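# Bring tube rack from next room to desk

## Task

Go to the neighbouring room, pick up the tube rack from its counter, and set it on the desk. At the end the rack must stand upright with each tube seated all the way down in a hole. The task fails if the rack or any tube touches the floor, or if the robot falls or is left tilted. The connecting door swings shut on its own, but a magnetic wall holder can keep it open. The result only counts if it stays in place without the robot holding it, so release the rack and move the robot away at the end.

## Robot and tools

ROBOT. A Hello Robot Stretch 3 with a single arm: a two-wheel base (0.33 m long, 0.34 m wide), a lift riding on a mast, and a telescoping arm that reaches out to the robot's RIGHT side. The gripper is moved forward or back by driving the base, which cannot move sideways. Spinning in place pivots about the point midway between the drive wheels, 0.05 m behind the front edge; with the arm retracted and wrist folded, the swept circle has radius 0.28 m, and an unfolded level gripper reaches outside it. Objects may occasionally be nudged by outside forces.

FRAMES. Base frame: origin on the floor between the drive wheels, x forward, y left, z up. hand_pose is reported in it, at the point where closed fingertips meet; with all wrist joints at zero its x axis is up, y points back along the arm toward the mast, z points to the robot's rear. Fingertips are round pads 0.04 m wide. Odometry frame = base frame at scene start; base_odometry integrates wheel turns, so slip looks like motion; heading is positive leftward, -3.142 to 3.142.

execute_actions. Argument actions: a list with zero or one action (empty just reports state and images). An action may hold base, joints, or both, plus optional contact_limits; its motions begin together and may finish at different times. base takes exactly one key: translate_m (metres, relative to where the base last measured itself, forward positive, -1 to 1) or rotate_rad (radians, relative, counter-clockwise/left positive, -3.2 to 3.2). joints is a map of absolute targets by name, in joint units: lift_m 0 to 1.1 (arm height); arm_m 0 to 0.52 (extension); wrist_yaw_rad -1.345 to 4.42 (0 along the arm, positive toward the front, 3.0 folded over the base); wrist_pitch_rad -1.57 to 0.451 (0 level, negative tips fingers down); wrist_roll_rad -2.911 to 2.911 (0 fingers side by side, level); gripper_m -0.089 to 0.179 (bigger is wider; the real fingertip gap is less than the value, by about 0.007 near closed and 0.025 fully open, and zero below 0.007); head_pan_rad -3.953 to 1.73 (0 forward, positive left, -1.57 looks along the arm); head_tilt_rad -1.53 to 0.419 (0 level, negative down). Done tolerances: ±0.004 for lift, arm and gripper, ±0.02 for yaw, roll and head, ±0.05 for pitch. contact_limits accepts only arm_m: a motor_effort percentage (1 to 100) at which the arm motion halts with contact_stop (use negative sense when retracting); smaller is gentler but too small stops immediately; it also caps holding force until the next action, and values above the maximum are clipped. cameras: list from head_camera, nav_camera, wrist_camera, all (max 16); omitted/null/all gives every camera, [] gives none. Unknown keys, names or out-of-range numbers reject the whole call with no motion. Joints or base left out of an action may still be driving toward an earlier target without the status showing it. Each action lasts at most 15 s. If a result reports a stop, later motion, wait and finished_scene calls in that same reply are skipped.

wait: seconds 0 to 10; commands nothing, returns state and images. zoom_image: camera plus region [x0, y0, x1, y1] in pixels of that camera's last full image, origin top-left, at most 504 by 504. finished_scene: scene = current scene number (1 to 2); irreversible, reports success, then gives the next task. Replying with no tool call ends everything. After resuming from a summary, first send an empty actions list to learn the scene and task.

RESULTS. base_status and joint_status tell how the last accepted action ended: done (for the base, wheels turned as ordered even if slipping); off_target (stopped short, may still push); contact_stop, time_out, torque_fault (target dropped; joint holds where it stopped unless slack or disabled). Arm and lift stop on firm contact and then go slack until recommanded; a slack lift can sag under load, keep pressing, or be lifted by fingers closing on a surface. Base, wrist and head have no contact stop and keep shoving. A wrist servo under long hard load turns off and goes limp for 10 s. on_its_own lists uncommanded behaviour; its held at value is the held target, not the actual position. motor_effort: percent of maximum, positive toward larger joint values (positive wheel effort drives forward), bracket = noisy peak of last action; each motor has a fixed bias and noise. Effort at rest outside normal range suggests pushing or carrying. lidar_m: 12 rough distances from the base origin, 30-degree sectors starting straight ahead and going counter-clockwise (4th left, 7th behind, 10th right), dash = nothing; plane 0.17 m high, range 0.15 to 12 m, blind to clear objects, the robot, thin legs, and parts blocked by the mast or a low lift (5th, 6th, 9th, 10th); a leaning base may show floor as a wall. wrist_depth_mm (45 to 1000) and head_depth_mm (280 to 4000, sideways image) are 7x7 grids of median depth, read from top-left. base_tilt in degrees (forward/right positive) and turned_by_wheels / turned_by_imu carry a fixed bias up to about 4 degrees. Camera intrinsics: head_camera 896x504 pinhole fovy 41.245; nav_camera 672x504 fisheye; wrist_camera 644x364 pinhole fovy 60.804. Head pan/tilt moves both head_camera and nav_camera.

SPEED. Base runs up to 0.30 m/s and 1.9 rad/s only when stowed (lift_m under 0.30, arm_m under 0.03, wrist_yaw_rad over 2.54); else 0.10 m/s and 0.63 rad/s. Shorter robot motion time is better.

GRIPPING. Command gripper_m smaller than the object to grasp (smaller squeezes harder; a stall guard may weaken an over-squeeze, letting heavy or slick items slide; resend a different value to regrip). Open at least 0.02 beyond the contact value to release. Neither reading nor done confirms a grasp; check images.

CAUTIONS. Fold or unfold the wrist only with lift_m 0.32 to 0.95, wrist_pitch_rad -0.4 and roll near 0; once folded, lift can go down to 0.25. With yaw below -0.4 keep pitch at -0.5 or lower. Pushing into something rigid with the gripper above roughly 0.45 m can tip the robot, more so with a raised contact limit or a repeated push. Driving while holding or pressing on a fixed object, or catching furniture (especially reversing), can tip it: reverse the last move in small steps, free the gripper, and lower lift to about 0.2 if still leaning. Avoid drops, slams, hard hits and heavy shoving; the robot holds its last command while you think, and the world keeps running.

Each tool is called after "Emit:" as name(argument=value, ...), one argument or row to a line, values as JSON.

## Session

Emit:
execute_actions(
  actions=[],
)

Scene clock: 0.00 s.
base_odometry: x=+0.000 y=+0.000 heading=+0.000 (m, m, rad; odometry frame)
turned_by_wheels: +0.000 (rad since the last result)
turned_by_imu: +0.000 (rad since the last result)
base_tilt: forward=-0.8 right=+0.3 (deg)
lidar_m: 2.82 2.28 1.33 1.50 1.41 0.98 0.92 0.95 1.06 1.01 1.03 1.35
head_depth_mm: 1997 2455 2698 2755 2746 2760 2352 / 1972 2889 2917 2895 2921 2899 2336 / 1950 2881 2921 2876 2859 2913 2367 / 1926 2862 2879 2873 2842 2865 2394 / 1928 2828 2848 2830 2830 2823 2428 / 1872 2796 2816 2824 2799 2771 2469 / 1870 2781 2782 2744 2797 2751 2483
base_status: not commanded
joint_positions: lift_m=+0.505 arm_m=-0.002 wrist_yaw_rad=+2.882 wrist_pitch_rad=-0.530 wrist_roll_rad=-0.006 gripper_m=+0.037 head_pan_rad=+0.007 head_tilt_rad=-0.011
joint_status: not commanded
motor_effort: left_wheel=+0 right_wheel=+0 lift_m=+26 arm_m=+0 wrist_yaw_rad=-1 wrist_pitch_rad=+4 wrist_roll_rad=+0 gripper_m=+0 head_pan_rad=+1 head_tilt_rad=+2 (%)
hand_pose: x=+0.0324 y=+0.0595 z=+0.4938 quat_wxyz=(+0.272, +0.698, +0.096, +0.655) (m; base frame)
wrist_depth_mm: - - - - - - - / - - - - - - - / - - - - - - - / - - - 970 968 940 936 / 828 796 794 791 816 791 760 / 695 688 - 682 - 680 674 / 610 602 - 601 589 593 589
pictures: head_camera (sideways: a quarter turn clockwise sets it upright), nav_camera (sideways: a quarter turn counterclockwise sets it upright), wrist_camera
Images, in order (width x height): head_camera 896x504, nav_camera 672x504, wrist_camera 644x364.

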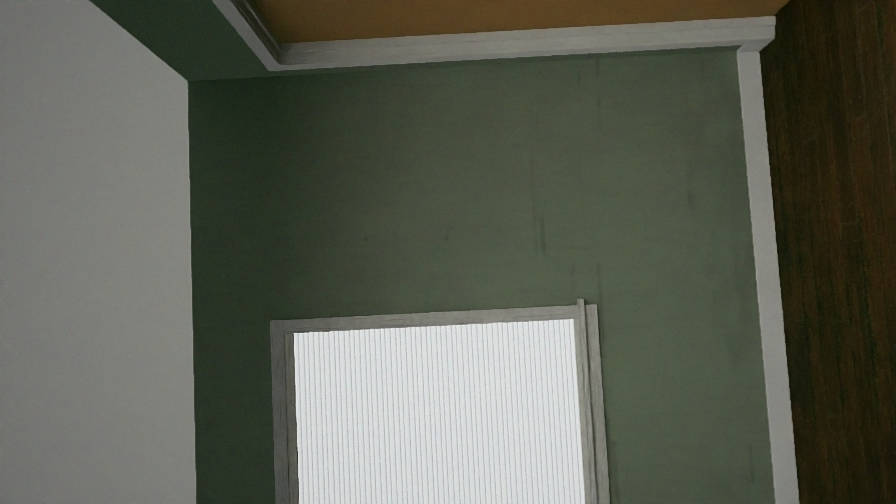

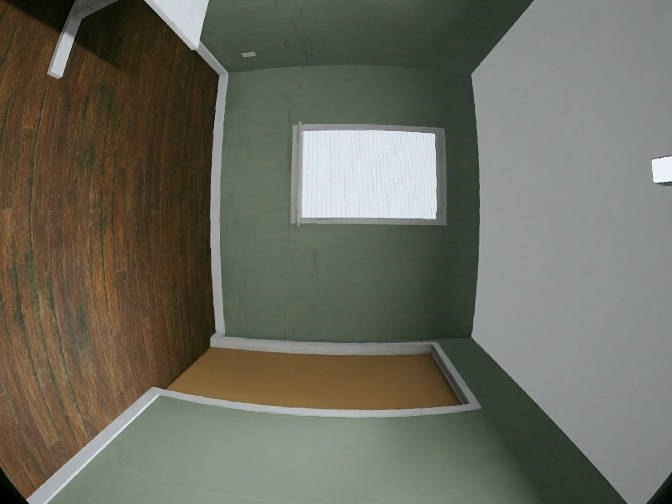

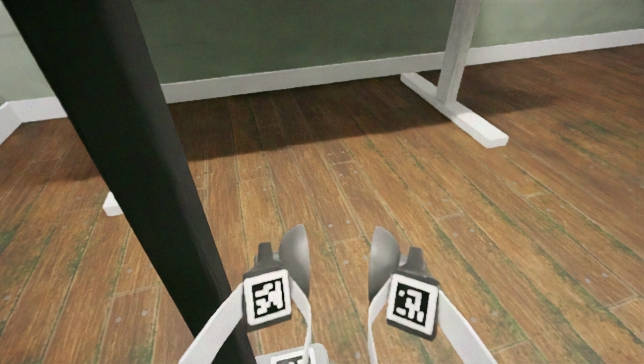

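Emit:
execute_actions(
  actions=[
    {"base":{"rotate_rad":-0.23},"joints":{"lift_m":0.27,"wrist_pitch_rad":-0.4,"wrist_yaw_rad":3.0,"head_pan_rad":1.3,"head_tilt_rad":-0.4}},
  ],
  cameras=["nav_camera"],
)

Emit:
execute_actions(
  actions=[
    {"base":{"translate_m":1},"joints":{"head_pan_rad":-3.14,"head_tilt_rad":-1.0}},
  ],
  cameras=[],
)

Emit:
execute_actions(
  actions=[
    {"base":{"translate_m":1}},
  ],
  cameras=[],
)

Emit:
execute_actions(
  actions=[
    {"base":{"translate_m":0.2}},
  ],
  cameras=[],
)

Emit:
execute_actions(
  actions=[
    {"base":{"rotate_rad":1.67},"joints":{"lift_m":0.33}},
  ],
  cameras=["nav_camera"],
)

Scene clock: 16.40 s.
base_odometry: x=+0.000 y=+0.000 heading=-0.230 (m, m, rad; odometry frame)
turned_by_wheels: -0.230 (rad since the last result)
turned_by_imu: -0.228 (rad since the last result)
base_tilt: forward=-0.8 right=+0.3 (deg)
lidar_m: 1.89 2.82 1.33 1.50 1.11 1.09 0.93 0.93 1.05 1.01 1.01 1.15
head_depth_mm: 2017 2163 2331 2541 2189 1802 1448 / 1864 1989 2131 2224 1245 1808 1452 / 1724 1831 1958 1629 1137 1673 1472 / 1604 1699 1800 1631 1087 1788 1466 / 1502 1586 1679 1667 1098 1723 1475 / 1422 1492 1569 1605 1110 929 1493 / 1323 1399 1472 1529 1113 864 1497
base_status: done
joint_positions: lift_m=+0.271 arm_m=-0.002 wrist_yaw_rad=+2.998 wrist_pitch_rad=-0.421 wrist_roll_rad=-0.006 gripper_m=+0.037 head_pan_rad=+1.293 head_tilt_rad=-0.395
joint_status: all done
motor_effort: left_wheel=+2(9) right_wheel=-1(5) lift_m=+15(22) arm_m=+1(0) wrist_yaw_rad=+2(2) wrist_pitch_rad=+7(7) wrist_roll_rad=+0(0) gripper_m=+0(0) head_pan_rad=+5(51) head_tilt_rad=-3(33) (%)
hand_pose: x=+0.0108 y=+0.0792 z=+0.2825 quat_wxyz=(+0.197, +0.698, +0.099, +0.681) (m; base frame)
wrist_depth_mm: - - - - - - - / - - - - - - - / 914 - - - 966 940 963 / 701 727 735 738 717 715 716 / 591 593 - 585 602 580 566 / 488 498 - 501 - 476 470 / 431 - - - 402 411 407
pictures: nav_camera (sideways: a quarter turn counterclockwise sets it upright)
Images, in order (width x height): nav_camera 672x504.

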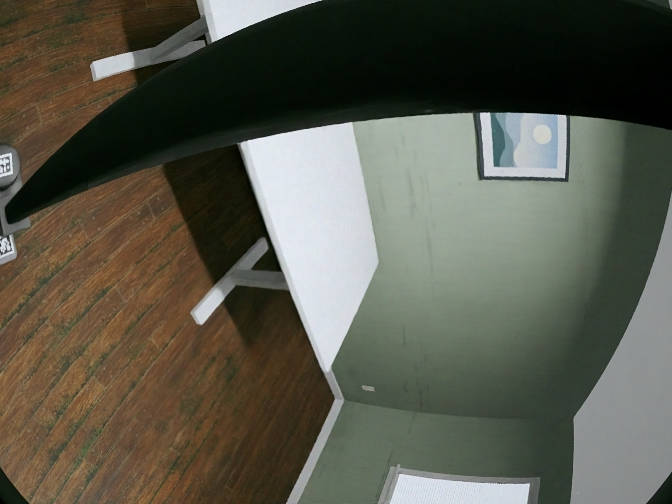

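Scene clock: 21.50 s.
base_odometry: x=+0.974 y=-0.228 heading=-0.230 (m, m, rad; odometry frame)
turned_by_wheels: +0.000 (rad since the last result)
turned_by_imu: +0.007 (rad since the last result)
base_tilt: forward=-0.8 right=+0.3 (deg)
lidar_m: 1.54 1.87 2.09 1.79 1.78 1.86 1.87 1.53 0.86 0.73 0.73 0.83
head_depth_mm: 2147 2137 1815 1559 1379 1241 1144 / 2062 2133 1801 1555 1377 1255 - / 1993 2167 1819 1577 1388 1276 - / 1913 2106 1815 1571 1384 1273 - / 1839 2047 1819 1583 1387 1239 - / 1762 2023 1829 1586 1388 1242 1151 / 1714 1987 1834 1587 1397 1253 1123
base_status: done
joint_positions: lift_m=+0.270 arm_m=-0.002 wrist_yaw_rad=+2.999 wrist_pitch_rad=-0.420 wrist_roll_rad=-0.006 gripper_m=+0.037 head_pan_rad=-3.133 head_tilt_rad=-0.989
joint_status: all done
motor_effort: left_wheel=+1(13) right_wheel=-1(5) lift_m=+15(16) arm_m=+0(0) wrist_yaw_rad=+1(2) wrist_pitch_rad=+7(7) wrist_roll_rad=-1(0) gripper_m=-1(0) head_pan_rad=-4(51) head_tilt_rad=-7(44) (%)
hand_pose: x=+0.0106 y=+0.0793 z=+0.2826 quat_wxyz=(+0.197, +0.698, +0.099, +0.682) (m; base frame)
wrist_depth_mm: - - - - - - - / - - - - - - - / - - - - - 965 960 / 741 735 728 727 717 729 712 / 592 578 - 580 598 581 561 / 488 511 - 499 - 478 475 / 430 - - - 397 409 408
pictures: none
No camera images: the call's "cameras" was empty. Leave "cameras" out to get every camera's image.

Scene clock: 26.60 s.
base_odometry: x=+1.947 y=-0.456 heading=-0.230 (m, m, rad; odometry frame)
turned_by_wheels: +0.000 (rad since the last result)
turned_by_imu: +0.006 (rad since the last result)
base_tilt: forward=-0.8 right=+0.3 (deg)
lidar_m: 0.88 0.92 1.06 1.80 2.06 1.88 2.83 0.94 0.51 0.51 0.52 0.60
head_depth_mm: 2531 2139 1804 1560 1384 1236 1143 / 2649 2136 1813 1576 1379 1260 - / 2637 2149 1815 1572 1389 1273 - / 2655 2153 1819 1575 1382 1260 - / 2651 2167 1815 1576 1394 1243 - / 2592 2160 1835 1578 1391 1250 1150 / 2498 2177 1847 1585 1393 1243 1128
base_status: done
joint_positions: lift_m=+0.270 arm_m=-0.002 wrist_yaw_rad=+2.999 wrist_pitch_rad=-0.420 wrist_roll_rad=-0.006 gripper_m=+0.037 head_pan_rad=-3.133 head_tilt_rad=-0.989
joint_status: not commanded
motor_effort: left_wheel=+0(13) right_wheel=+0(5) lift_m=+16(15) arm_m=+0(0) wrist_yaw_rad=+3(1) wrist_pitch_rad=+7(7) wrist_roll_rad=+0(0) gripper_m=-1(0) head_pan_rad=-4(4) head_tilt_rad=-8(7) (%)
hand_pose: x=+0.0106 y=+0.0793 z=+0.2826 quat_wxyz=(+0.196, +0.698, +0.099, +0.682) (m; base frame)
wrist_depth_mm: - - - - - 951 753 / - - - - - - 757 / - - - - - 914 797 / 739 731 729 725 729 713 699 / 593 589 - 589 595 584 567 / 493 498 - 501 - 473 475 / 429 - - - 397 408 407
pictures: none
No camera images: the call's "cameras" was empty. Leave "cameras" out to get every camera's image.

Scene clock: 29.07 s.
base_odometry: x=+2.142 y=-0.501 heading=-0.230 (m, m, rad; odometry frame)
turned_by_wheels: +0.000 (rad since the last result)
turned_by_imu: +0.001 (rad since the last result)
base_tilt: forward=-0.8 right=+0.3 (deg)
lidar_m: 0.73 0.73 0.84 1.43 2.11 2.03 2.98 0.82 0.55 0.47 0.47 0.54
head_depth_mm: 2616 2132 1794 1567 1376 1230 1146 / 2660 2127 1803 1562 1376 1254 - / 2657 2124 1815 1573 1380 1279 - / 2611 2153 1817 1574 1382 1271 - / 2652 2155 1818 1579 1389 1242 - / 2675 2163 1836 1583 1394 1247 1148 / 2647 2177 1837 1590 1394 1243 1122
base_status: done
joint_positions: lift_m=+0.270 arm_m=-0.002 wrist_yaw_rad=+2.999 wrist_pitch_rad=-0.420 wrist_roll_rad=-0.006 gripper_m=+0.037 head_pan_rad=-3.133 head_tilt_rad=-0.989
joint_status: not commanded
motor_effort: left_wheel=+0(11) right_wheel=+0(5) lift_m=+15(15) arm_m=+0(1) wrist_yaw_rad=+0(2) wrist_pitch_rad=+6(7) wrist_roll_rad=-1(0) gripper_m=+0(0) head_pan_rad=-3(4) head_tilt_rad=-6(7) (%)
hand_pose: x=+0.0106 y=+0.0794 z=+0.2827 quat_wxyz=(+0.196, +0.698, +0.099, +0.682) (m; base frame)
wrist_depth_mm: - - - - - 765 600 / - - - - - 798 611 / - - - - - 806 642 / 737 730 731 713 725 699 641 / 593 585 - 585 603 577 569 / 487 501 - 498 - 477 478 / 432 - - - 398 408 404
pictures: none
No camera images: the call's "cameras" was empty. Leave "cameras" out to get every camera's image.

Scene clock: 32.27 s.
base_odometry: x=+2.142 y=-0.501 heading=+1.440 (m, m, rad; odometry frame)
turned_by_wheels: +1.670 (rad since the last result)
turned_by_imu: +1.657 (rad since the last result)
base_tilt: forward=-0.8 right=+0.4 (deg)
lidar_m: 1.70 2.12 2.03 3.00 0.71 0.52 0.47 0.47 0.57 0.73 0.73 0.89
head_depth_mm: 469 561 695 908 1159 1233 - / 457 543 668 869 1245 1272 - / 444 527 645 831 1167 - - / 434 511 622 791 1091 1278 - / 424 497 601 758 1026 1242 - / 413 483 581 726 967 1227 1151 / 404 470 562 698 917 1209 1124
base_status: done
joint_positions: lift_m=+0.329 arm_m=-0.002 wrist_yaw_rad=+2.999 wrist_pitch_rad=-0.420 wrist_roll_rad=-0.006 gripper_m=+0.037 head_pan_rad=-3.133 head_tilt_rad=-0.989
joint_status: all done
motor_effort: left_wheel=-2(13) right_wheel=+1(7) lift_m=+34(36) arm_m=+0(0) wrist_yaw_rad=+2(1) wrist_pitch_rad=+6(7) wrist_roll_rad=+0(0) gripper_m=+0(1) head_pan_rad=-4(4) head_tilt_rad=-7(7) (%)
hand_pose: x=+0.0106 y=+0.0794 z=+0.3418 quat_wxyz=(+0.196, +0.698, +0.098, +0.682) (m; base frame)
wrist_depth_mm: 733 - - - - - - / 694 - - - - - - / 668 - - - - - - / 633 821 829 807 826 822 819 / 598 670 - 666 689 650 654 / 535 557 - 549 - 550 538 / 477 493 - - 458 465 464
pictures: nav_camera (sideways: a quarter turn counterclockwise sets it upright)
Images, in order (width x height): nav_camera 672x504.

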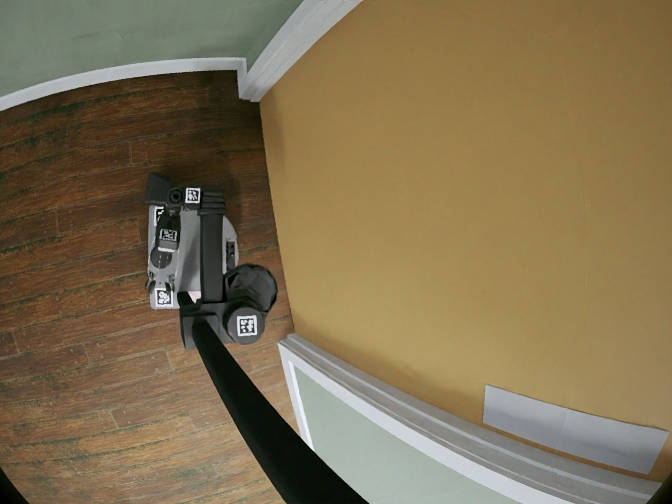

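Same pose as before; replay.

Emit:
execute_actions(
  actions=[
    {"base":{"translate_m":-0.61}},
  ],
  cameras=[],
)

Emit:
execute_actions(
  actions=[
    {"base":{"rotate_rad":0.35}},
  ],
  cameras=[],
)

Emit:
execute_actions(
  actions=[
    {"base":{"translate_m":-0.3}},
  ],
  cameras=[],
)

Emit:
execute_actions(
  actions=[
    {"base":{"rotate_rad":0.75}},
  ],
  cameras=[],
)

Emit:
execute_actions(
  actions=[
    {"base":{"translate_m":-0.36}},
  ],
  cameras=[],
)

Emit:
execute_actions(
  actions=[
    {"base":{"rotate_rad":0.6}},
  ],
  cameras=[],
)

Emit:
execute_actions(
  actions=[
    {"base":{"translate_m":-0.08}},
  ],
  cameras=["nav_camera"],
)

Scene clock: 52.90 s.
base_odometry: x=+2.063 y=-1.106 heading=+1.440 (m, m, rad; odometry frame)
turned_by_wheels: +0.000 (rad since the last result)
turned_by_imu: +0.137 (rad since the last result)
base_tilt: forward=-0.8 right=+0.3 (deg)
lidar_m: 2.65 2.48 0.38 0.38 2.38 0.41 0.28 0.26 0.26 0.33 0.66 1.09
head_depth_mm: 379 474 1687 1571 1378 1228 - / 344 418 536 741 1336 1275 - / 313 373 463 610 899 - - / 294 337 409 520 714 993 - / - 308 366 452 591 831 - / - 292 331 400 505 687 897 / - - 304 359 441 574 816
base_status: translate_m off_target (by the wheels' count: -0.6099 of -0.6100)
joint_positions: lift_m=+0.330 arm_m=-0.002 wrist_yaw_rad=+3.000 wrist_pitch_rad=-0.419 wrist_roll_rad=-0.006 gripper_m=+0.037 head_pan_rad=-3.135 head_tilt_rad=-0.993
joint_status: not commanded
on_its_own: left_wheel is at rest, and its effort (-24) is outside its rest range (-18 to +18); right_wheel is at rest, and its effort (-19) is outside its rest range (-18 to +18)
motor_effort: left_wheel=-24(88) right_wheel=-19(39) lift_m=+32(34) arm_m=+0(0) wrist_yaw_rad=+0(1) wrist_pitch_rad=+6(6) wrist_roll_rad=-1(0) gripper_m=+0(1) head_pan_rad=-4(3) head_tilt_rad=-5(6) (%)
hand_pose: x=+0.0104 y=+0.0795 z=+0.3421 quat_wxyz=(+0.196, +0.698, +0.099, +0.682) (m; base frame)
wrist_depth_mm: - - - 380 382 - - / - - - 414 428 - - / - - - 460 - - - / 859 849 835 507 760 816 809 / 679 666 - 555 655 657 655 / 558 552 - 556 - 542 553 / 478 490 - - 454 473 472
pictures: none
No camera images: the call's "cameras" was empty. Leave "cameras" out to get every camera's image.

Scene clock: 54.47 s.
base_odometry: x=+2.063 y=-1.106 heading=+1.789 (m, m, rad; odometry frame)
turned_by_wheels: +0.349 (rad since the last result)
turned_by_imu: +0.336 (rad since the last result)
base_tilt: forward=-0.8 right=+0.4 (deg)
lidar_m: 2.47 3.14 0.37 2.34 2.36 0.32 0.27 0.27 0.31 0.51 0.95 1.70
head_depth_mm: 292 337 423 571 877 1223 - / - 320 398 525 773 1159 - / - 307 374 484 689 - - / - 298 353 451 622 875 - / - 291 335 421 567 845 - / - - 319 396 522 764 1103 / - - 306 372 482 681 1083
base_status: done
joint_positions: lift_m=+0.330 arm_m=-0.002 wrist_yaw_rad=+3.000 wrist_pitch_rad=-0.419 wrist_roll_rad=-0.006 gripper_m=+0.037 head_pan_rad=-3.135 head_tilt_rad=-0.993
joint_status: not commanded
on_its_own: left_wheel is at rest, and its effort (-45) is outside its rest range (-18 to +18)
motor_effort: left_wheel=-45(57) right_wheel=-6(13) lift_m=+32(32) arm_m=+0(0) wrist_yaw_rad=+1(1) wrist_pitch_rad=+6(6) wrist_roll_rad=+0(0) gripper_m=+0(1) head_pan_rad=-3(2) head_tilt_rad=-5(4) (%)
hand_pose: x=+0.0104 y=+0.0795 z=+0.3421 quat_wxyz=(+0.196, +0.698, +0.099, +0.682) (m; base frame)
wrist_depth_mm: - - - - 626 333 - / - - - - 401 363 - / - - - - 428 398 - / 849 831 832 828 465 744 806 / 654 680 - 653 504 629 650 / 465 560 - 544 - 547 543 / 439 487 - - 454 470 461
pictures: none
No camera images: the call's "cameras" was empty. Leave "cameras" out to get every camera's image.

Scene clock: 58.47 s.
base_odometry: x=+2.128 y=-1.399 heading=+1.789 (m, m, rad; odometry frame)
turned_by_wheels: +0.000 (rad since the last result)
turned_by_imu: -0.001 (rad since the last result)
base_tilt: forward=-0.8 right=+0.3 (deg)
lidar_m: 2.77 0.56 0.71 2.41 2.02 0.46 0.28 0.25 0.25 0.30 0.56 1.52
head_depth_mm: 1569 1912 1791 1560 1372 1230 - / 386 476 649 1530 1377 1264 - / 344 412 515 684 1024 - - / 310 363 441 558 765 1043 - / 291 324 384 472 609 860 - / - 299 341 408 509 674 851 / - - 307 360 435 551 747
base_status: done
joint_positions: lift_m=+0.330 arm_m=-0.002 wrist_yaw_rad=+3.000 wrist_pitch_rad=-0.419 wrist_roll_rad=-0.006 gripper_m=+0.037 head_pan_rad=-3.135 head_tilt_rad=-0.993
joint_status: not commanded
motor_effort: left_wheel=-18(51) right_wheel=-12(41) lift_m=+32(33) arm_m=+0(0) wrist_yaw_rad=+0(1) wrist_pitch_rad=+6(6) wrist_roll_rad=+0(0) gripper_m=-1(0) head_pan_rad=-3(3) head_tilt_rad=-5(4) (%)
hand_pose: x=+0.0104 y=+0.0795 z=+0.3421 quat_wxyz=(+0.196, +0.698, +0.099, +0.682) (m; base frame)
wrist_depth_mm: - - - - - 896 501 / - - - - - 848 492 / - - - - - 831 462 / 846 851 834 854 832 769 487 / 675 680 - 668 682 641 534 / 567 560 - 556 - 539 541 / 473 493 - - 454 474 470
pictures: none
No camera images: the call's "cameras" was empty. Leave "cameras" out to get every camera's image.

Scene clock: 60.63 s.
base_odometry: x=+2.128 y=-1.398 heading=+2.539 (m, m, rad; odometry frame)
turned_by_wheels: +0.750 (rad since the last result)
turned_by_imu: +0.728 (rad since the last result)
base_tilt: forward=-0.8 right=+0.3 (deg)
lidar_m: 0.56 1.19 2.47 1.86 0.41 0.29 0.28 0.28 0.38 1.00 2.56 2.76
head_depth_mm: - 297 350 453 638 1086 - / - 294 345 444 624 879 - / - 294 341 438 609 - - / - 292 337 430 596 853 - / - 289 333 423 584 923 - / - 290 328 417 570 906 1156 / - 286 325 410 560 876 1126
base_status: done
joint_positions: lift_m=+0.330 arm_m=-0.002 wrist_yaw_rad=+3.000 wrist_pitch_rad=-0.419 wrist_roll_rad=-0.006 gripper_m=+0.037 head_pan_rad=-3.135 head_tilt_rad=-0.993
joint_status: not commanded
on_its_own: left_wheel is at rest, and its effort (-32) is outside its rest range (-18 to +18)
motor_effort: left_wheel=-32(50) right_wheel=-8(9) lift_m=+32(32) arm_m=+0(0) wrist_yaw_rad=+1(0) wrist_pitch_rad=+6(6) wrist_roll_rad=+0(1) gripper_m=+1(0) head_pan_rad=-3(3) head_tilt_rad=-5(4) (%)
hand_pose: x=+0.0104 y=+0.0795 z=+0.3421 quat_wxyz=(+0.196, +0.698, +0.099, +0.682) (m; base frame)
wrist_depth_mm: 372 - - - - - - / 369 - - - - - - / 360 - - - - - - / 356 500 830 838 823 817 816 / 350 538 - 668 699 638 652 / 343 526 - 549 - 552 539 / 345 477 - - 457 471 469
pictures: none
No camera images: the call's "cameras" was empty. Leave "cameras" out to get every camera's image.

Scene clock: 65.33 s.
base_odometry: x=+2.424 y=-1.602 heading=+2.538 (m, m, rad; odometry frame)
turned_by_wheels: -0.001 (rad since the last result)
turned_by_imu: +0.059 (rad since the last result)
base_tilt: forward=-0.8 right=+0.4 (deg)
lidar_m: 0.90 2.29 2.20 1.65 1.54 0.39 0.27 0.26 0.27 0.36 1.95 3.07
head_depth_mm: 351 434 568 824 1375 1226 - / 322 390 494 676 1073 1276 - / 300 354 438 575 835 - - / 290 324 393 499 687 963 - / - 301 357 443 582 832 - / - 289 326 396 505 696 936 / - - 303 359 446 588 867
base_status: translate_m off_target (by the wheels' count: -0.3597 of -0.3600)
joint_positions: lift_m=+0.330 arm_m=-0.002 wrist_yaw_rad=+3.001 wrist_pitch_rad=-0.419 wrist_roll_rad=-0.006 gripper_m=+0.037 head_pan_rad=-3.136 head_tilt_rad=-0.993
joint_status: not commanded
on_its_own: left_wheel is at rest, and its effort (-66) is outside its rest range (-18 to +18); right_wheel is at rest, and its effort (-26) is outside its rest range (-18 to +18)
motor_effort: left_wheel=-66(79) right_wheel=-26(36) lift_m=+30(32) arm_m=+0(1) wrist_yaw_rad=-1(0) wrist_pitch_rad=+6(7) wrist_roll_rad=+0(0) gripper_m=+1(0) head_pan_rad=-3(3) head_tilt_rad=-4(5) (%)
hand_pose: x=+0.0103 y=+0.0796 z=+0.3422 quat_wxyz=(+0.195, +0.698, +0.099, +0.682) (m; base frame)
wrist_depth_mm: - - - - - - - / - - - - - - - / - - - - - - - / 829 853 844 817 828 820 818 / 677 668 - 666 673 666 650 / 564 563 - 551 - 544 541 / 475 493 - - 460 467 468
pictures: none
No camera images: the call's "cameras" was empty. Leave "cameras" out to get every camera's image.

Scene clock: 67.33 s.
base_odometry: x=+2.424 y=-1.602 heading=+3.138 (m, m, rad; odometry frame)
turned_by_wheels: +0.600 (rad since the last result)
turned_by_imu: +0.534 (rad since the last result)
base_tilt: forward=-0.8 right=+0.4 (deg)
lidar_m: 2.40 2.18 1.64 1.53 0.40 0.29 0.27 0.28 0.38 2.12 3.05 0.89
head_depth_mm: - 296 348 448 633 1071 - / - 296 344 442 621 869 - / - 294 340 436 607 - - / - 291 337 430 594 852 - / - 289 333 425 584 929 - / - 290 329 419 574 913 1157 / - 287 326 413 565 885 1126
base_status: done
joint_positions: lift_m=+0.330 arm_m=-0.002 wrist_yaw_rad=+3.001 wrist_pitch_rad=-0.419 wrist_roll_rad=-0.006 gripper_m=+0.037 head_pan_rad=-3.136 head_tilt_rad=-0.993
joint_status: not commanded
on_its_own: left_wheel is at rest, and its effort (-29) is outside its rest range (-18 to +18)
motor_effort: left_wheel=-29(77) right_wheel=-7(18) lift_m=+30(31) arm_m=+0(0) wrist_yaw_rad=+0(0) wrist_pitch_rad=+6(6) wrist_roll_rad=+0(0) gripper_m=+0(0) head_pan_rad=-3(3) head_tilt_rad=-4(4) (%)
hand_pose: x=+0.0103 y=+0.0795 z=+0.3422 quat_wxyz=(+0.195, +0.698, +0.099, +0.682) (m; base frame)
wrist_depth_mm: 371 - - - - - - / 360 480 - - - - - / 354 477 - - - - - / 352 498 828 820 840 827 815 / 344 525 - 657 677 654 646 / 338 516 - 547 - 555 543 / 341 474 - - 456 467 462
pictures: none
No camera images: the call's "cameras" was empty. Leave "cameras" out to get every camera's image.

Scene clock: 69.07 s.
base_odometry: x=+2.504 y=-1.603 heading=+3.137 (m, m, rad; odometry frame)
turned_by_wheels: -0.001 (rad since the last result)
turned_by_imu: +0.043 (rad since the last result)
base_tilt: forward=-0.8 right=+0.3 (deg)
lidar_m: 2.67 2.08 1.61 1.35 0.38 0.28 0.27 0.29 0.40 2.62 0.93 0.90
head_depth_mm: - 294 341 437 610 1008 - / - 293 340 435 604 841 - / - 292 337 431 601 - - / - 291 336 430 595 854 - / - 290 334 427 591 953 - / - 288 333 425 586 946 1158 / - 291 332 423 582 938 1122
base_status: translate_m off_target (by the wheels' count: -0.0797 of -0.0800)
joint_positions: lift_m=+0.330 arm_m=-0.002 wrist_yaw_rad=+3.001 wrist_pitch_rad=-0.419 wrist_roll_rad=-0.006 gripper_m=+0.037 head_pan_rad=-3.136 head_tilt_rad=-0.993
joint_status: not commanded
on_its_own: left_wheel is at rest, and its effort (-76) is outside its rest range (-18 to +18); right_wheel is at rest, and its effort (-34) is outside its rest range (-18 to +18)
motor_effort: left_wheel=-76(77) right_wheel=-34(34) lift_m=+30(31) arm_m=+0(0) wrist_yaw_rad=+0(1) wrist_pitch_rad=+6(6) wrist_roll_rad=+0(0) gripper_m=-1(1) head_pan_rad=-3(3) head_tilt_rad=-4(4) (%)
hand_pose: x=+0.0103 y=+0.0795 z=+0.3422 quat_wxyz=(+0.195, +0.698, +0.099, +0.682) (m; base frame)
wrist_depth_mm: 343 - - - - - - / 343 444 - - - - - / 340 441 - - - - - / 343 466 828 817 823 816 827 / 340 487 - 675 673 654 654 / 336 490 - 548 - 549 545 / 332 447 - - 461 470 470
pictures: nav_camera (sideways: a quarter turn counterclockwise sets it upright)
Images, in order (width x height): nav_camera 672x504.

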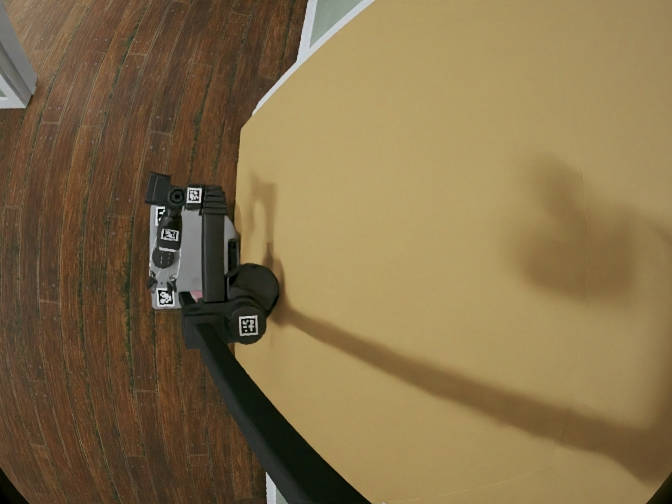

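Emit:
execute_actions(
  actions=[
    {"base":{"translate_m":0.1},"joints":{"head_pan_rad":0.1,"head_tilt_rad":-0.3,"lift_m":0.27}},
  ],
  cameras=[],
)

Emit:
execute_actions(
  actions=[
    {"base":{"translate_m":1.0}},
  ],
)

Scene clock: 75.80 s.
base_odometry: x=+2.404 y=-1.602 heading=+3.137 (m, m, rad; odometry frame)
turned_by_wheels: +0.000 (rad since the last result)
turned_by_imu: +0.001 (rad since the last result)
base_tilt: forward=-0.8 right=+0.3 (deg)
lidar_m: 2.57 2.06 1.60 1.57 0.52 0.39 0.37 0.39 0.54 3.14 0.82 0.82
head_depth_mm: 2794 2927 3029 2968 2660 2010 1564 / 2818 2996 3086 2645 2733 2028 1568 / 2844 2994 3089 2696 2783 2029 1594 / 2914 3047 3164 2709 2834 2055 1591 / 2983 3112 3266 2781 2870 2061 1603 / 2945 3131 3288 2801 2875 2090 1602 / 3025 3178 3273 2830 2973 2098 1621
base_status: done
joint_positions: lift_m=+0.270 arm_m=-0.002 wrist_yaw_rad=+3.001 wrist_pitch_rad=-0.419 wrist_roll_rad=-0.006 gripper_m=+0.037 head_pan_rad=+0.093 head_tilt_rad=-0.309
joint_status: all done
motor_effort: left_wheel=+0(68) right_wheel=+0(31) lift_m=+15(28) arm_m=+0(0) wrist_yaw_rad=+0(0) wrist_pitch_rad=+6(7) wrist_roll_rad=+0(1) gripper_m=+0(0) head_pan_rad=+4(50) head_tilt_rad=+6(46) (%)
hand_pose: x=+0.0103 y=+0.0795 z=+0.2830 quat_wxyz=(+0.195, +0.698, +0.099, +0.682) (m; base frame)
wrist_depth_mm: 629 - - - - - - / 470 795 - - - - - / 457 805 - - - 946 944 / 455 697 733 727 731 717 702 / 443 564 - 580 591 576 569 / 448 497 - 501 - 479 480 / 415 - - - 398 415 406
pictures: none
No camera images: the call's "cameras" was empty. Leave "cameras" out to get every camera's image.

Scene clock: 80.90 s.
base_odometry: x=+1.404 y=-1.598 heading=+3.137 (m, m, rad; odometry frame)
turned_by_wheels: +0.000 (rad since the last result)
turned_by_imu: +0.006 (rad since the last result)
base_tilt: forward=-0.8 right=+0.3 (deg)
lidar_m: 1.59 1.68 1.51 1.49 1.58 1.40 1.36 1.42 0.64 0.63 0.67 0.99
head_depth_mm: 1906 1992 2095 1604 1669 1796 1559 / 1928 2022 2148 1626 1688 1810 1569 / 1956 2059 2168 1638 1726 1825 1587 / 1964 2086 2191 1680 1750 1838 1594 / 2026 2127 2237 1706 1771 1880 1605 / 2060 2141 2285 1720 1807 1915 1606 / 2056 2195 2320 1749 1836 1916 1616
base_status: done
joint_positions: lift_m=+0.270 arm_m=-0.002 wrist_yaw_rad=+3.001 wrist_pitch_rad=-0.419 wrist_roll_rad=-0.006 gripper_m=+0.037 head_pan_rad=+0.093 head_tilt_rad=-0.309
joint_status: not commanded
motor_effort: left_wheel=-1(12) right_wheel=+1(6) lift_m=+15(16) arm_m=+0(1) wrist_yaw_rad=-1(0) wrist_pitch_rad=+6(6) wrist_roll_rad=+0(0) gripper_m=+0(1) head_pan_rad=+5(4) head_tilt_rad=+6(6) (%)
hand_pose: x=+0.0103 y=+0.0795 z=+0.2830 quat_wxyz=(+0.195, +0.698, +0.099, +0.682) (m; base frame)
wrist_depth_mm: - - - - - - - / - - - - - - - / - - - - - 941 953 / 747 740 727 732 710 713 714 / 587 579 - 589 597 579 575 / 495 493 - 497 - 484 473 / 434 - - - 401 408 409
pictures: head_camera (sideways: a quarter turn clockwise sets it upright), nav_camera (sideways: a quarter turn counterclockwise sets it upright), wrist_camera
Images, in order (width x height): head_camera 896x504, nav_camera 672x504, wrist_camera 644x364.

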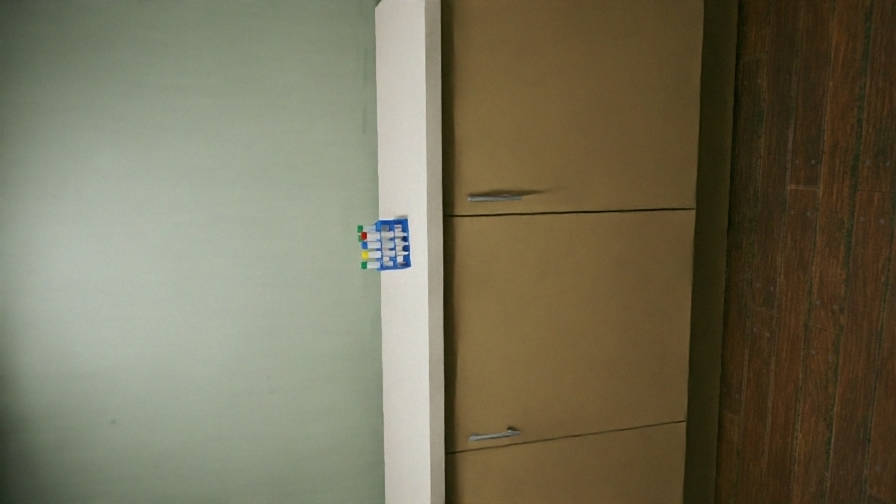

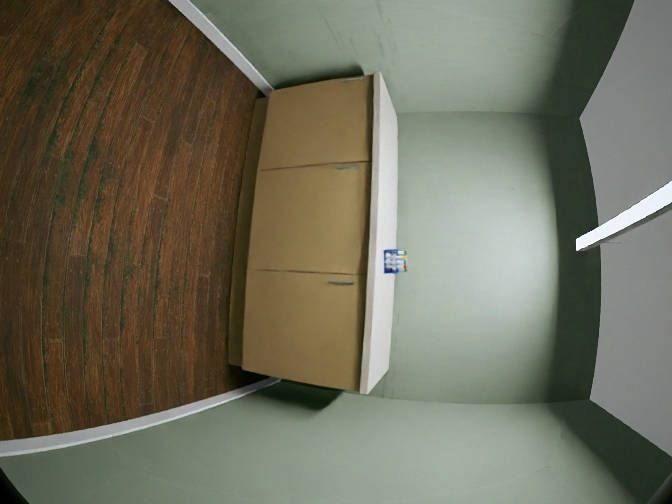

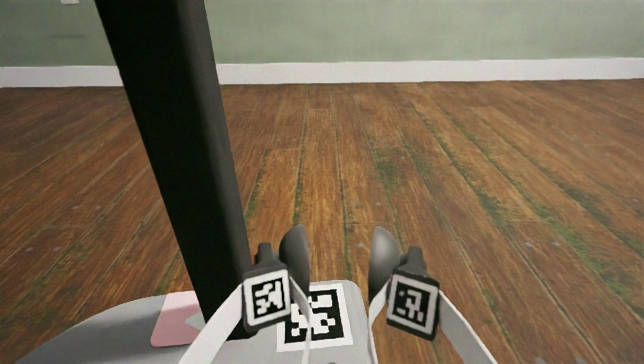

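Emit:
execute_actions(
  actions=[
    {"base":{"rotate_rad":-0.16}},
  ],
  cameras=[],
)

Emit:
execute_actions(
  actions=[
    {"base":{"translate_m":0.8}},
  ],
  cameras=[],
)

Emit:
execute_actions(
  actions=[
    {"base":{"translate_m":0.42},"joints":{"lift_m":0.7}},
  ],
  cameras=[],
)

Emit:
execute_actions(
  actions=[
    {"base":{"rotate_rad":1.655},"joints":{"lift_m":0.93,"head_pan_rad":-1.0,"head_tilt_rad":-0.7}},
  ],
  cameras=[],
)

Emit:
execute_actions(
  actions=[
    {"joints":{"lift_m":1.0,"wrist_yaw_rad":1.57,"wrist_pitch_rad":-0.5,"gripper_m":0.15}},
  ],
  cameras=["head_camera"],
)

Emit:
execute_actions(
  actions=[
    {"joints":{"arm_m":0.35}},
  ],
)

Scene clock: 92.73 s.
base_odometry: x=+1.404 y=-1.598 heading=+2.978 (m, m, rad; odometry frame)
turned_by_wheels: -0.160 (rad since the last result)
turned_by_imu: -0.159 (rad since the last result)
base_tilt: forward=-0.8 right=+0.3 (deg)
lidar_m: 1.59 1.61 1.57 1.48 1.52 1.63 1.36 1.38 0.67 0.63 0.64 0.84
head_depth_mm: 1869 1911 1967 2022 2083 1925 1560 / 1973 2084 2204 1660 1723 1851 1575 / 1957 2076 2203 1650 1736 1815 1588 / 1969 2059 2181 1661 1720 1827 1590 / 1962 2072 2179 1638 1713 1831 1598 / 1964 2064 2171 1651 1721 1814 1604 / 1965 2070 2174 1651 1698 1826 1623
base_status: done
joint_positions: lift_m=+0.270 arm_m=-0.002 wrist_yaw_rad=+3.001 wrist_pitch_rad=-0.419 wrist_roll_rad=-0.006 gripper_m=+0.037 head_pan_rad=+0.093 head_tilt_rad=-0.309
joint_status: not commanded
motor_effort: left_wheel=+2(13) right_wheel=-1(7) lift_m=+16(16) arm_m=-1(0) wrist_yaw_rad=+0(1) wrist_pitch_rad=+6(6) wrist_roll_rad=+0(0) gripper_m=+1(1) head_pan_rad=+4(4) head_tilt_rad=+5(5) (%)
hand_pose: x=+0.0103 y=+0.0795 z=+0.2830 quat_wxyz=(+0.195, +0.698, +0.099, +0.682) (m; base frame)
wrist_depth_mm: - - - - - - - / - - - - - - - / - - - - - 965 946 / 734 731 730 723 719 705 710 / 577 588 - 576 596 572 572 / 485 493 - 496 - 477 477 / 431 - - - 396 408 409
pictures: none
No camera images: the call's "cameras" was empty. Leave "cameras" out to get every camera's image.

Scene clock: 97.17 s.
base_odometry: x=+0.614 y=-1.467 heading=+2.978 (m, m, rad; odometry frame)
turned_by_wheels: +0.000 (rad since the last result)
turned_by_imu: +0.005 (rad since the last result)
base_tilt: forward=-0.8 right=+0.3 (deg)
lidar_m: 0.80 0.81 1.05 1.53 1.57 2.06 2.15 0.88 0.61 0.58 0.59 0.78
head_depth_mm: 1240 1301 1369 1425 859 892 955 / 1239 1301 1368 1388 858 889 951 / 1237 1297 1364 1413 852 890 949 / 1237 1304 1375 1415 864 884 943 / 1236 1301 1369 1415 872 882 939 / 1233 1300 1366 1413 880 874 937 / 1235 1303 1374 1407 891 876 933
base_status: done
joint_positions: lift_m=+0.270 arm_m=-0.002 wrist_yaw_rad=+3.001 wrist_pitch_rad=-0.419 wrist_roll_rad=-0.006 gripper_m=+0.037 head_pan_rad=+0.093 head_tilt_rad=-0.309
joint_status: not commanded
motor_effort: left_wheel=+1(15) right_wheel=-1(5) lift_m=+16(15) arm_m=+0(0) wrist_yaw_rad=+0(1) wrist_pitch_rad=+6(6) wrist_roll_rad=+0(0) gripper_m=+0(0) head_pan_rad=+5(4) head_tilt_rad=+5(5) (%)
hand_pose: x=+0.0103 y=+0.0795 z=+0.2830 quat_wxyz=(+0.195, +0.698, +0.099, +0.682) (m; base frame)
wrist_depth_mm: - - - - - - 746 / - - - - - - 739 / - - - - - 976 829 / 736 738 732 741 731 705 714 / 580 582 - 581 608 573 569 / 486 495 - 496 - 479 474 / 425 - - - 402 410 409
pictures: none
No camera images: the call's "cameras" was empty. Leave "cameras" out to get every camera's image.

Scene clock: 102.40 s.
base_odometry: x=+0.200 y=-1.399 heading=+2.978 (m, m, rad; odometry frame)
turned_by_wheels: +0.000 (rad since the last result)
turned_by_imu: +0.003 (rad since the last result)
base_tilt: forward=-0.8 right=+0.3 (deg)
lidar_m: 0.38 0.39 0.51 1.15 1.59 2.10 2.56 0.84 0.59 0.55 0.57 0.41
head_depth_mm: 860 904 949 1006 834 603 471 / 857 906 949 1001 844 607 474 / 858 902 952 1003 856 612 477 / 861 901 951 1006 862 616 480 / 858 904 953 1005 867 623 483 / 860 901 951 1002 877 625 486 / 861 902 952 1005 890 631 487
base_status: done
joint_positions: lift_m=+0.699 arm_m=-0.002 wrist_yaw_rad=+3.001 wrist_pitch_rad=-0.419 wrist_roll_rad=-0.006 gripper_m=+0.037 head_pan_rad=+0.093 head_tilt_rad=-0.308
joint_status: all done
motor_effort: left_wheel=+0(13) right_wheel=-1(5) lift_m=+34(35) arm_m=+0(0) wrist_yaw_rad=+0(0) wrist_pitch_rad=+6(6) wrist_roll_rad=+0(0) gripper_m=-1(1) head_pan_rad=+4(4) head_tilt_rad=+5(5) (%)
hand_pose: x=+0.0103 y=+0.0795 z=+0.7120 quat_wxyz=(+0.195, +0.698, +0.099, +0.682) (m; base frame)
wrist_depth_mm: - - - - 787 504 368 / - - - - 826 519 370 / - - - - 855 521 381 / - - - - 882 533 388 / - - - - 833 550 395 / - - - - - 575 398 / 842 855 - 830 830 553 401
pictures: none
No camera images: the call's "cameras" was empty. Leave "cameras" out to get every camera's image.

Scene clock: 106.00 s.
base_odometry: x=+0.200 y=-1.399 heading=-1.651 (m, m, rad; odometry frame)
turned_by_wheels: +1.655 (rad since the last result)
turned_by_imu: +1.644 (rad since the last result)
base_tilt: forward=-0.9 right=+0.3 (deg)
lidar_m: 1.47 1.63 2.27 2.56 0.77 0.57 0.56 0.58 0.40 0.38 0.40 0.54
head_depth_mm: 860 947 799 606 489 - - / 903 994 804 610 511 600 813 / 954 1044 693 614 538 671 851 / 1012 1093 684 617 611 756 982 / 1069 1152 823 617 680 857 1173 / 1150 1221 828 642 763 989 1223 / 1230 1247 834 675 862 1161 1228
base_status: done
joint_positions: lift_m=+0.929 arm_m=-0.002 wrist_yaw_rad=+3.001 wrist_pitch_rad=-0.419 wrist_roll_rad=-0.006 gripper_m=+0.037 head_pan_rad=-0.993 head_tilt_rad=-0.691
joint_status: all done
motor_effort: left_wheel=-2(9) right_wheel=+2(5) lift_m=+34(34) arm_m=+0(0) wrist_yaw_rad=+0(0) wrist_pitch_rad=+6(6) wrist_roll_rad=-1(0) gripper_m=+0(0) head_pan_rad=-4(48) head_tilt_rad=-5(36) (%)
hand_pose: x=+0.0103 y=+0.0795 z=+0.9420 quat_wxyz=(+0.195, +0.698, +0.099, +0.682) (m; base frame)
wrist_depth_mm: 689 - - - - - - / 688 889 - - - - - / 686 889 - - - - - / 678 946 - - - - - / 661 - - - - - - / 664 - - - - - - / 655 - - - - - -
pictures: none
No camera images: the call's "cameras" was empty. Leave "cameras" out to get every camera's image.

Scene clock: 107.73 s.
base_odometry: x=+0.200 y=-1.399 heading=-1.651 (m, m, rad; odometry frame)
turned_by_wheels: +0.000 (rad since the last result)
turned_by_imu: +0.000 (rad since the last result)
base_tilt: forward=-0.8 right=+0.3 (deg)
lidar_m: 1.48 1.63 2.26 2.56 0.77 0.57 0.56 0.58 0.40 0.38 0.40 0.54
head_depth_mm: 860 946 799 606 488 539 - / 907 995 804 609 512 - - / 952 1045 692 613 536 - - / 1009 1096 685 615 556 828 1145 / 1071 1150 819 620 672 859 1153 / 1147 1217 828 644 762 988 1226 / 1225 1253 831 674 866 1168 1256
base_status: not commanded
joint_positions: lift_m=+0.999 arm_m=-0.002 wrist_yaw_rad=+1.572 wrist_pitch_rad=-0.513 wrist_roll_rad=-0.006 gripper_m=+0.150 head_pan_rad=-0.993 head_tilt_rad=-0.691
joint_status: all done
motor_effort: left_wheel=-2(2) right_wheel=+2(1) lift_m=+34(36) arm_m=-1(0) wrist_yaw_rad=-1(3) wrist_pitch_rad=+5(6) wrist_roll_rad=+0(0) gripper_m=+1(84) head_pan_rad=-4(5) head_tilt_rad=-5(5) (%)
hand_pose: x=+0.1900 y=-0.1424 z=+0.9913 quat_wxyz=(+0.612, +0.610, -0.354, +0.359) (m; base frame)
wrist_depth_mm: - - - - - 873 852 / - - - - 953 564 563 / - - - - 940 438 414 / - - - - 936 438 326 / - - - - 940 439 282 / - - - - 923 517 248 / - - - - 922 501 236
pictures: head_camera (sideways: a quarter turn clockwise sets it upright)
Images, in order (width x height): head_camera 896x504.

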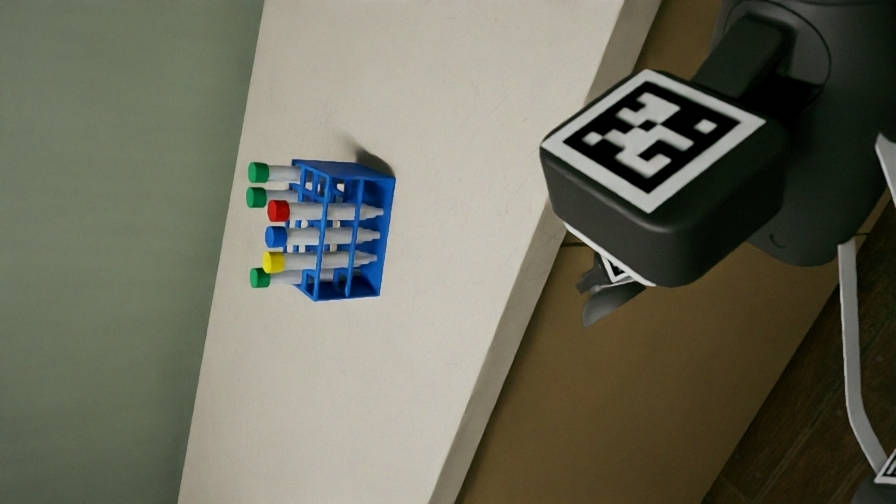

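Scene clock: 111.53 s.
base_odometry: x=+0.200 y=-1.399 heading=-1.651 (m, m, rad; odometry frame)
turned_by_wheels: +0.000 (rad since the last result)
turned_by_imu: +0.000 (rad since the last result)
base_tilt: forward=-0.8 right=+0.4 (deg)
lidar_m: 1.47 1.63 2.27 2.56 0.77 0.57 0.56 0.58 0.40 0.38 0.40 0.54
head_depth_mm: 860 949 833 595 488 558 672 / 904 991 823 590 511 610 751 / 958 1046 697 592 537 669 849 / 1013 1093 684 615 611 756 981 / 1069 1152 821 619 680 856 1176 / 1144 1216 826 644 760 989 1226 / 1220 1245 831 677 862 1169 1225
base_status: not commanded
joint_positions: lift_m=+0.999 arm_m=+0.350 wrist_yaw_rad=+1.570 wrist_pitch_rad=-0.513 wrist_roll_rad=-0.006 gripper_m=+0.150 head_pan_rad=-0.993 head_tilt_rad=-0.691
joint_status: all done
motor_effort: left_wheel=-2(2) right_wheel=+2(2) lift_m=+34(34) arm_m=+3(2) wrist_yaw_rad=-1(2) wrist_pitch_rad=+4(4) wrist_roll_rad=+0(0) gripper_m=+1(1) head_pan_rad=-4(4) head_tilt_rad=-6(5) (%)
hand_pose: x=+0.1900 y=-0.4949 z=+0.9913 quat_wxyz=(+0.612, +0.609, -0.355, +0.358) (m; base frame)
wrist_depth_mm: - - - 921 897 840 634 / - - - 587 503 567 564 / - - - 426 259 242 414 / - - 354 337 260 236 325 / - - 280 277 257 264 272 / - - 237 236 235 234 231 / - 207 207 205 204 198 207
pictures: head_camera (sideways: a quarter turn clockwise sets it upright), nav_camera (sideways: a quarter turn counterclockwise sets it upright), wrist_camera
Images, in order (width x height): head_camera 896x504, nav_camera 672x504, wrist_camera 644x364.

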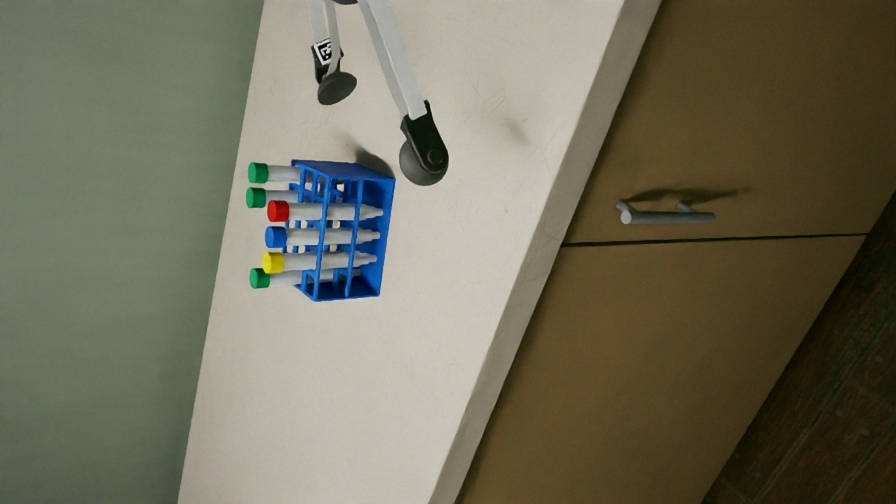

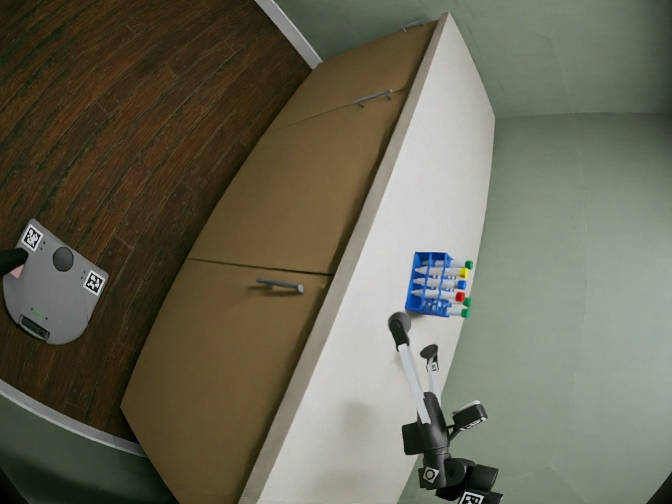

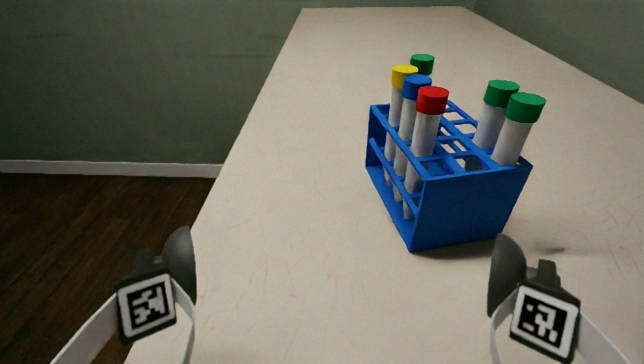

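Emit:
execute_actions(
  actions=[
    {"joints":{"lift_m":1.1,"arm_m":0.2}},
  ],
  cameras=[],
)

Emit:
execute_actions(
  actions=[
    {"base":{"translate_m":0.69},"joints":{"wrist_yaw_rad":0,"wrist_pitch_rad":-0.55,"head_pan_rad":-2.0}},
  ],
  cameras=[],
)

Emit:
execute_actions(
  actions=[
    {"joints":{"wrist_yaw_rad":-1.32,"arm_m":0.335,"lift_m":1.0}},
  ],
)

Scene clock: 127.63 s.
base_odometry: x=+0.200 y=-1.399 heading=-1.651 (m, m, rad; odometry frame)
turned_by_wheels: +0.000 (rad since the last result)
turned_by_imu: +0.000 (rad since the last result)
base_tilt: forward=-0.8 right=+0.4 (deg)
lidar_m: 1.47 1.63 2.27 2.56 0.77 0.57 0.56 0.58 0.40 0.38 0.40 0.54
head_depth_mm: 860 946 716 604 489 559 672 / 902 994 800 610 511 612 749 / 956 1045 684 592 537 670 852 / 1009 1089 684 577 611 754 981 / 1070 1150 821 617 680 855 1176 / 1139 1217 827 644 762 990 1223 / 1227 1238 832 675 860 1178 1225
base_status: not commanded
joint_positions: lift_m=+1.099 arm_m=+0.200 wrist_yaw_rad=+1.570 wrist_pitch_rad=-0.514 wrist_roll_rad=-0.006 gripper_m=+0.150 head_pan_rad=-0.993 head_tilt_rad=-0.691
joint_status: all done
motor_effort: left_wheel=-2(2) right_wheel=+1(2) lift_m=+34(34) arm_m=-2(3) wrist_yaw_rad=+1(0) wrist_pitch_rad=+4(4) wrist_roll_rad=+0(0) gripper_m=+0(0) head_pan_rad=-4(5) head_tilt_rad=-5(6) (%)
hand_pose: x=+0.1900 y=-0.3454 z=+1.0913 quat_wxyz=(+0.612, +0.609, -0.354, +0.358) (m; base frame)
wrist_depth_mm: - - - - - - 806 / - - - - 839 823 764 / - - - - 625 620 604 / - - - - 492 446 476 / - - - - 408 361 292 / - - - - 345 345 298 / - - - - 302 293 306
pictures: none
No camera images: the call's "cameras" was empty. Leave "cameras" out to get every camera's image.

Scene clock: 135.93 s.
base_odometry: x=+0.145 y=-2.087 heading=-1.651 (m, m, rad; odometry frame)
turned_by_wheels: +0.000 (rad since the last result)
turned_by_imu: +0.003 (rad since the last result)
base_tilt: forward=-0.8 right=+0.3 (deg)
lidar_m: 0.88 0.92 1.27 2.59 1.71 1.28 1.24 0.54 0.40 0.38 0.40 0.54
head_depth_mm: - 1173 800 627 755 978 1201 / 1076 1131 766 608 683 859 1157 / 1035 1090 689 613 619 766 989 / 980 1064 721 617 540 688 870 / 929 1016 820 620 522 627 775 / 868 986 826 622 500 576 698 / - 946 797 627 502 532 635
base_status: done
joint_positions: lift_m=+1.099 arm_m=+0.200 wrist_yaw_rad=+0.002 wrist_pitch_rad=-0.562 wrist_roll_rad=-0.006 gripper_m=+0.150 head_pan_rad=-1.993 head_tilt_rad=-0.691
joint_status: all done
motor_effort: left_wheel=-2(5) right_wheel=+1(5) lift_m=+34(34) arm_m=-2(2) wrist_yaw_rad=-2(2) wrist_pitch_rad=+4(5) wrist_roll_rad=+0(0) gripper_m=+0(0) head_pan_rad=-5(51) head_tilt_rad=-5(6) (%)
hand_pose: x=-0.0211 y=-0.5492 z=+1.0813 quat_wxyz=(+0.682, +0.198, -0.677, -0.195) (m; base frame)
wrist_depth_mm: 552 541 535 525 514 500 493 / 617 610 587 573 562 559 544 / 588 581 575 568 564 551 576 / 472 463 457 458 455 452 451 / 391 395 393 390 380 382 377 / 337 340 335 332 329 328 330 / 304 286 293 291 289 283 287
pictures: none
No camera images: the call's "cameras" was empty. Leave "cameras" out to get every camera's image.

Scene clock: 138.17 s.
base_odometry: x=+0.145 y=-2.087 heading=-1.651 (m, m, rad; odometry frame)
turned_by_wheels: +0.000 (rad since the last result)
turned_by_imu: +0.000 (rad since the last result)
base_tilt: forward=-0.8 right=+0.3 (deg)
lidar_m: 0.88 0.91 1.28 2.59 1.71 1.28 1.24 0.54 0.40 0.38 0.40 0.54
head_depth_mm: 1119 1173 879 - - 1007 1204 / 1062 1148 - - - 859 1160 / 1008 1109 - - 623 764 995 / 962 1046 - 587 541 691 869 / 923 - - 619 522 628 773 / 876 - 774 623 500 577 698 / 837 938 - 626 501 532 635
base_status: not commanded
joint_positions: lift_m=+1.001 arm_m=+0.335 wrist_yaw_rad=-1.318 wrist_pitch_rad=-0.563 wrist_roll_rad=-0.006 gripper_m=+0.150 head_pan_rad=-1.993 head_tilt_rad=-0.691
joint_status: all done
motor_effort: left_wheel=-2(2) right_wheel=+1(2) lift_m=+15(32) arm_m=+4(3) wrist_yaw_rad=-2(2) wrist_pitch_rad=+4(4) wrist_roll_rad=+0(0) gripper_m=+0(0) head_pan_rad=-4(4) head_tilt_rad=-6(6) (%)
hand_pose: x=-0.2188 y=-0.5306 z=+0.9821 quat_wxyz=(+0.419, -0.259, -0.656, -0.572) (m; base frame)
wrist_depth_mm: 436 557 710 740 720 891 850 / 445 509 506 256 500 563 929 / 396 393 386 232 379 401 - / 319 318 311 237 309 309 - / 266 264 262 260 259 259 - / 227 230 226 225 224 223 - / 203 194 198 197 196 191 -
pictures: head_camera (sideways: a quarter turn clockwise sets it upright), nav_camera (sideways: a quarter turn counterclockwise sets it upright), wrist_camera
Images, in order (width x height): head_camera 896x504, nav_camera 672x504, wrist_camera 644x364.

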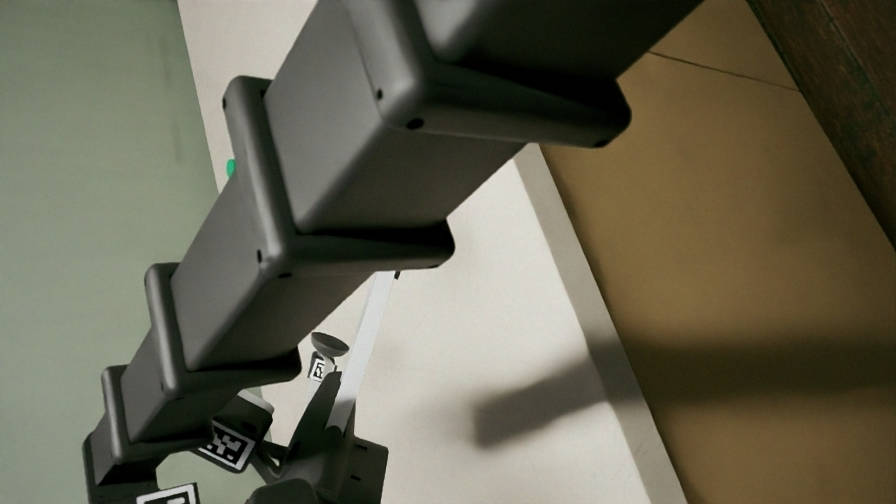

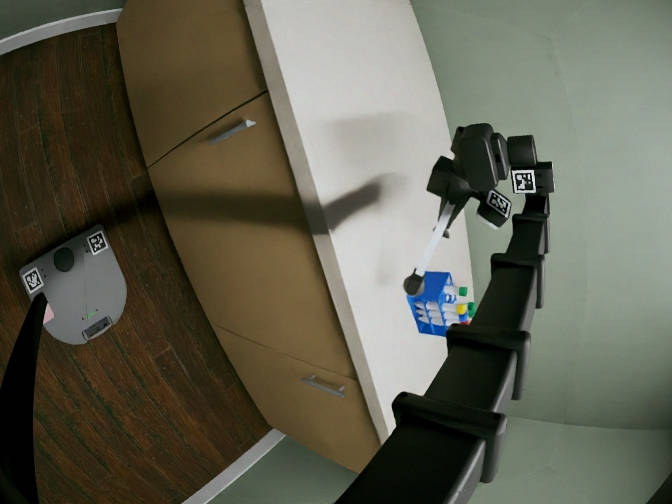

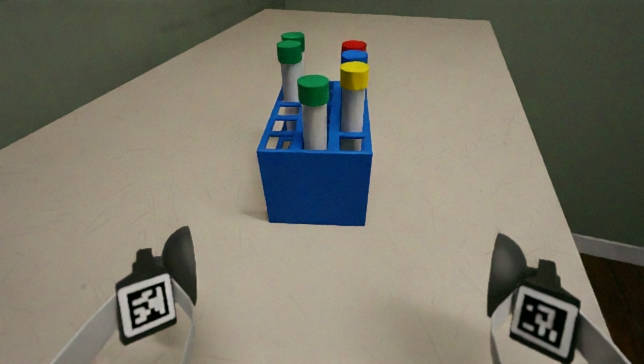

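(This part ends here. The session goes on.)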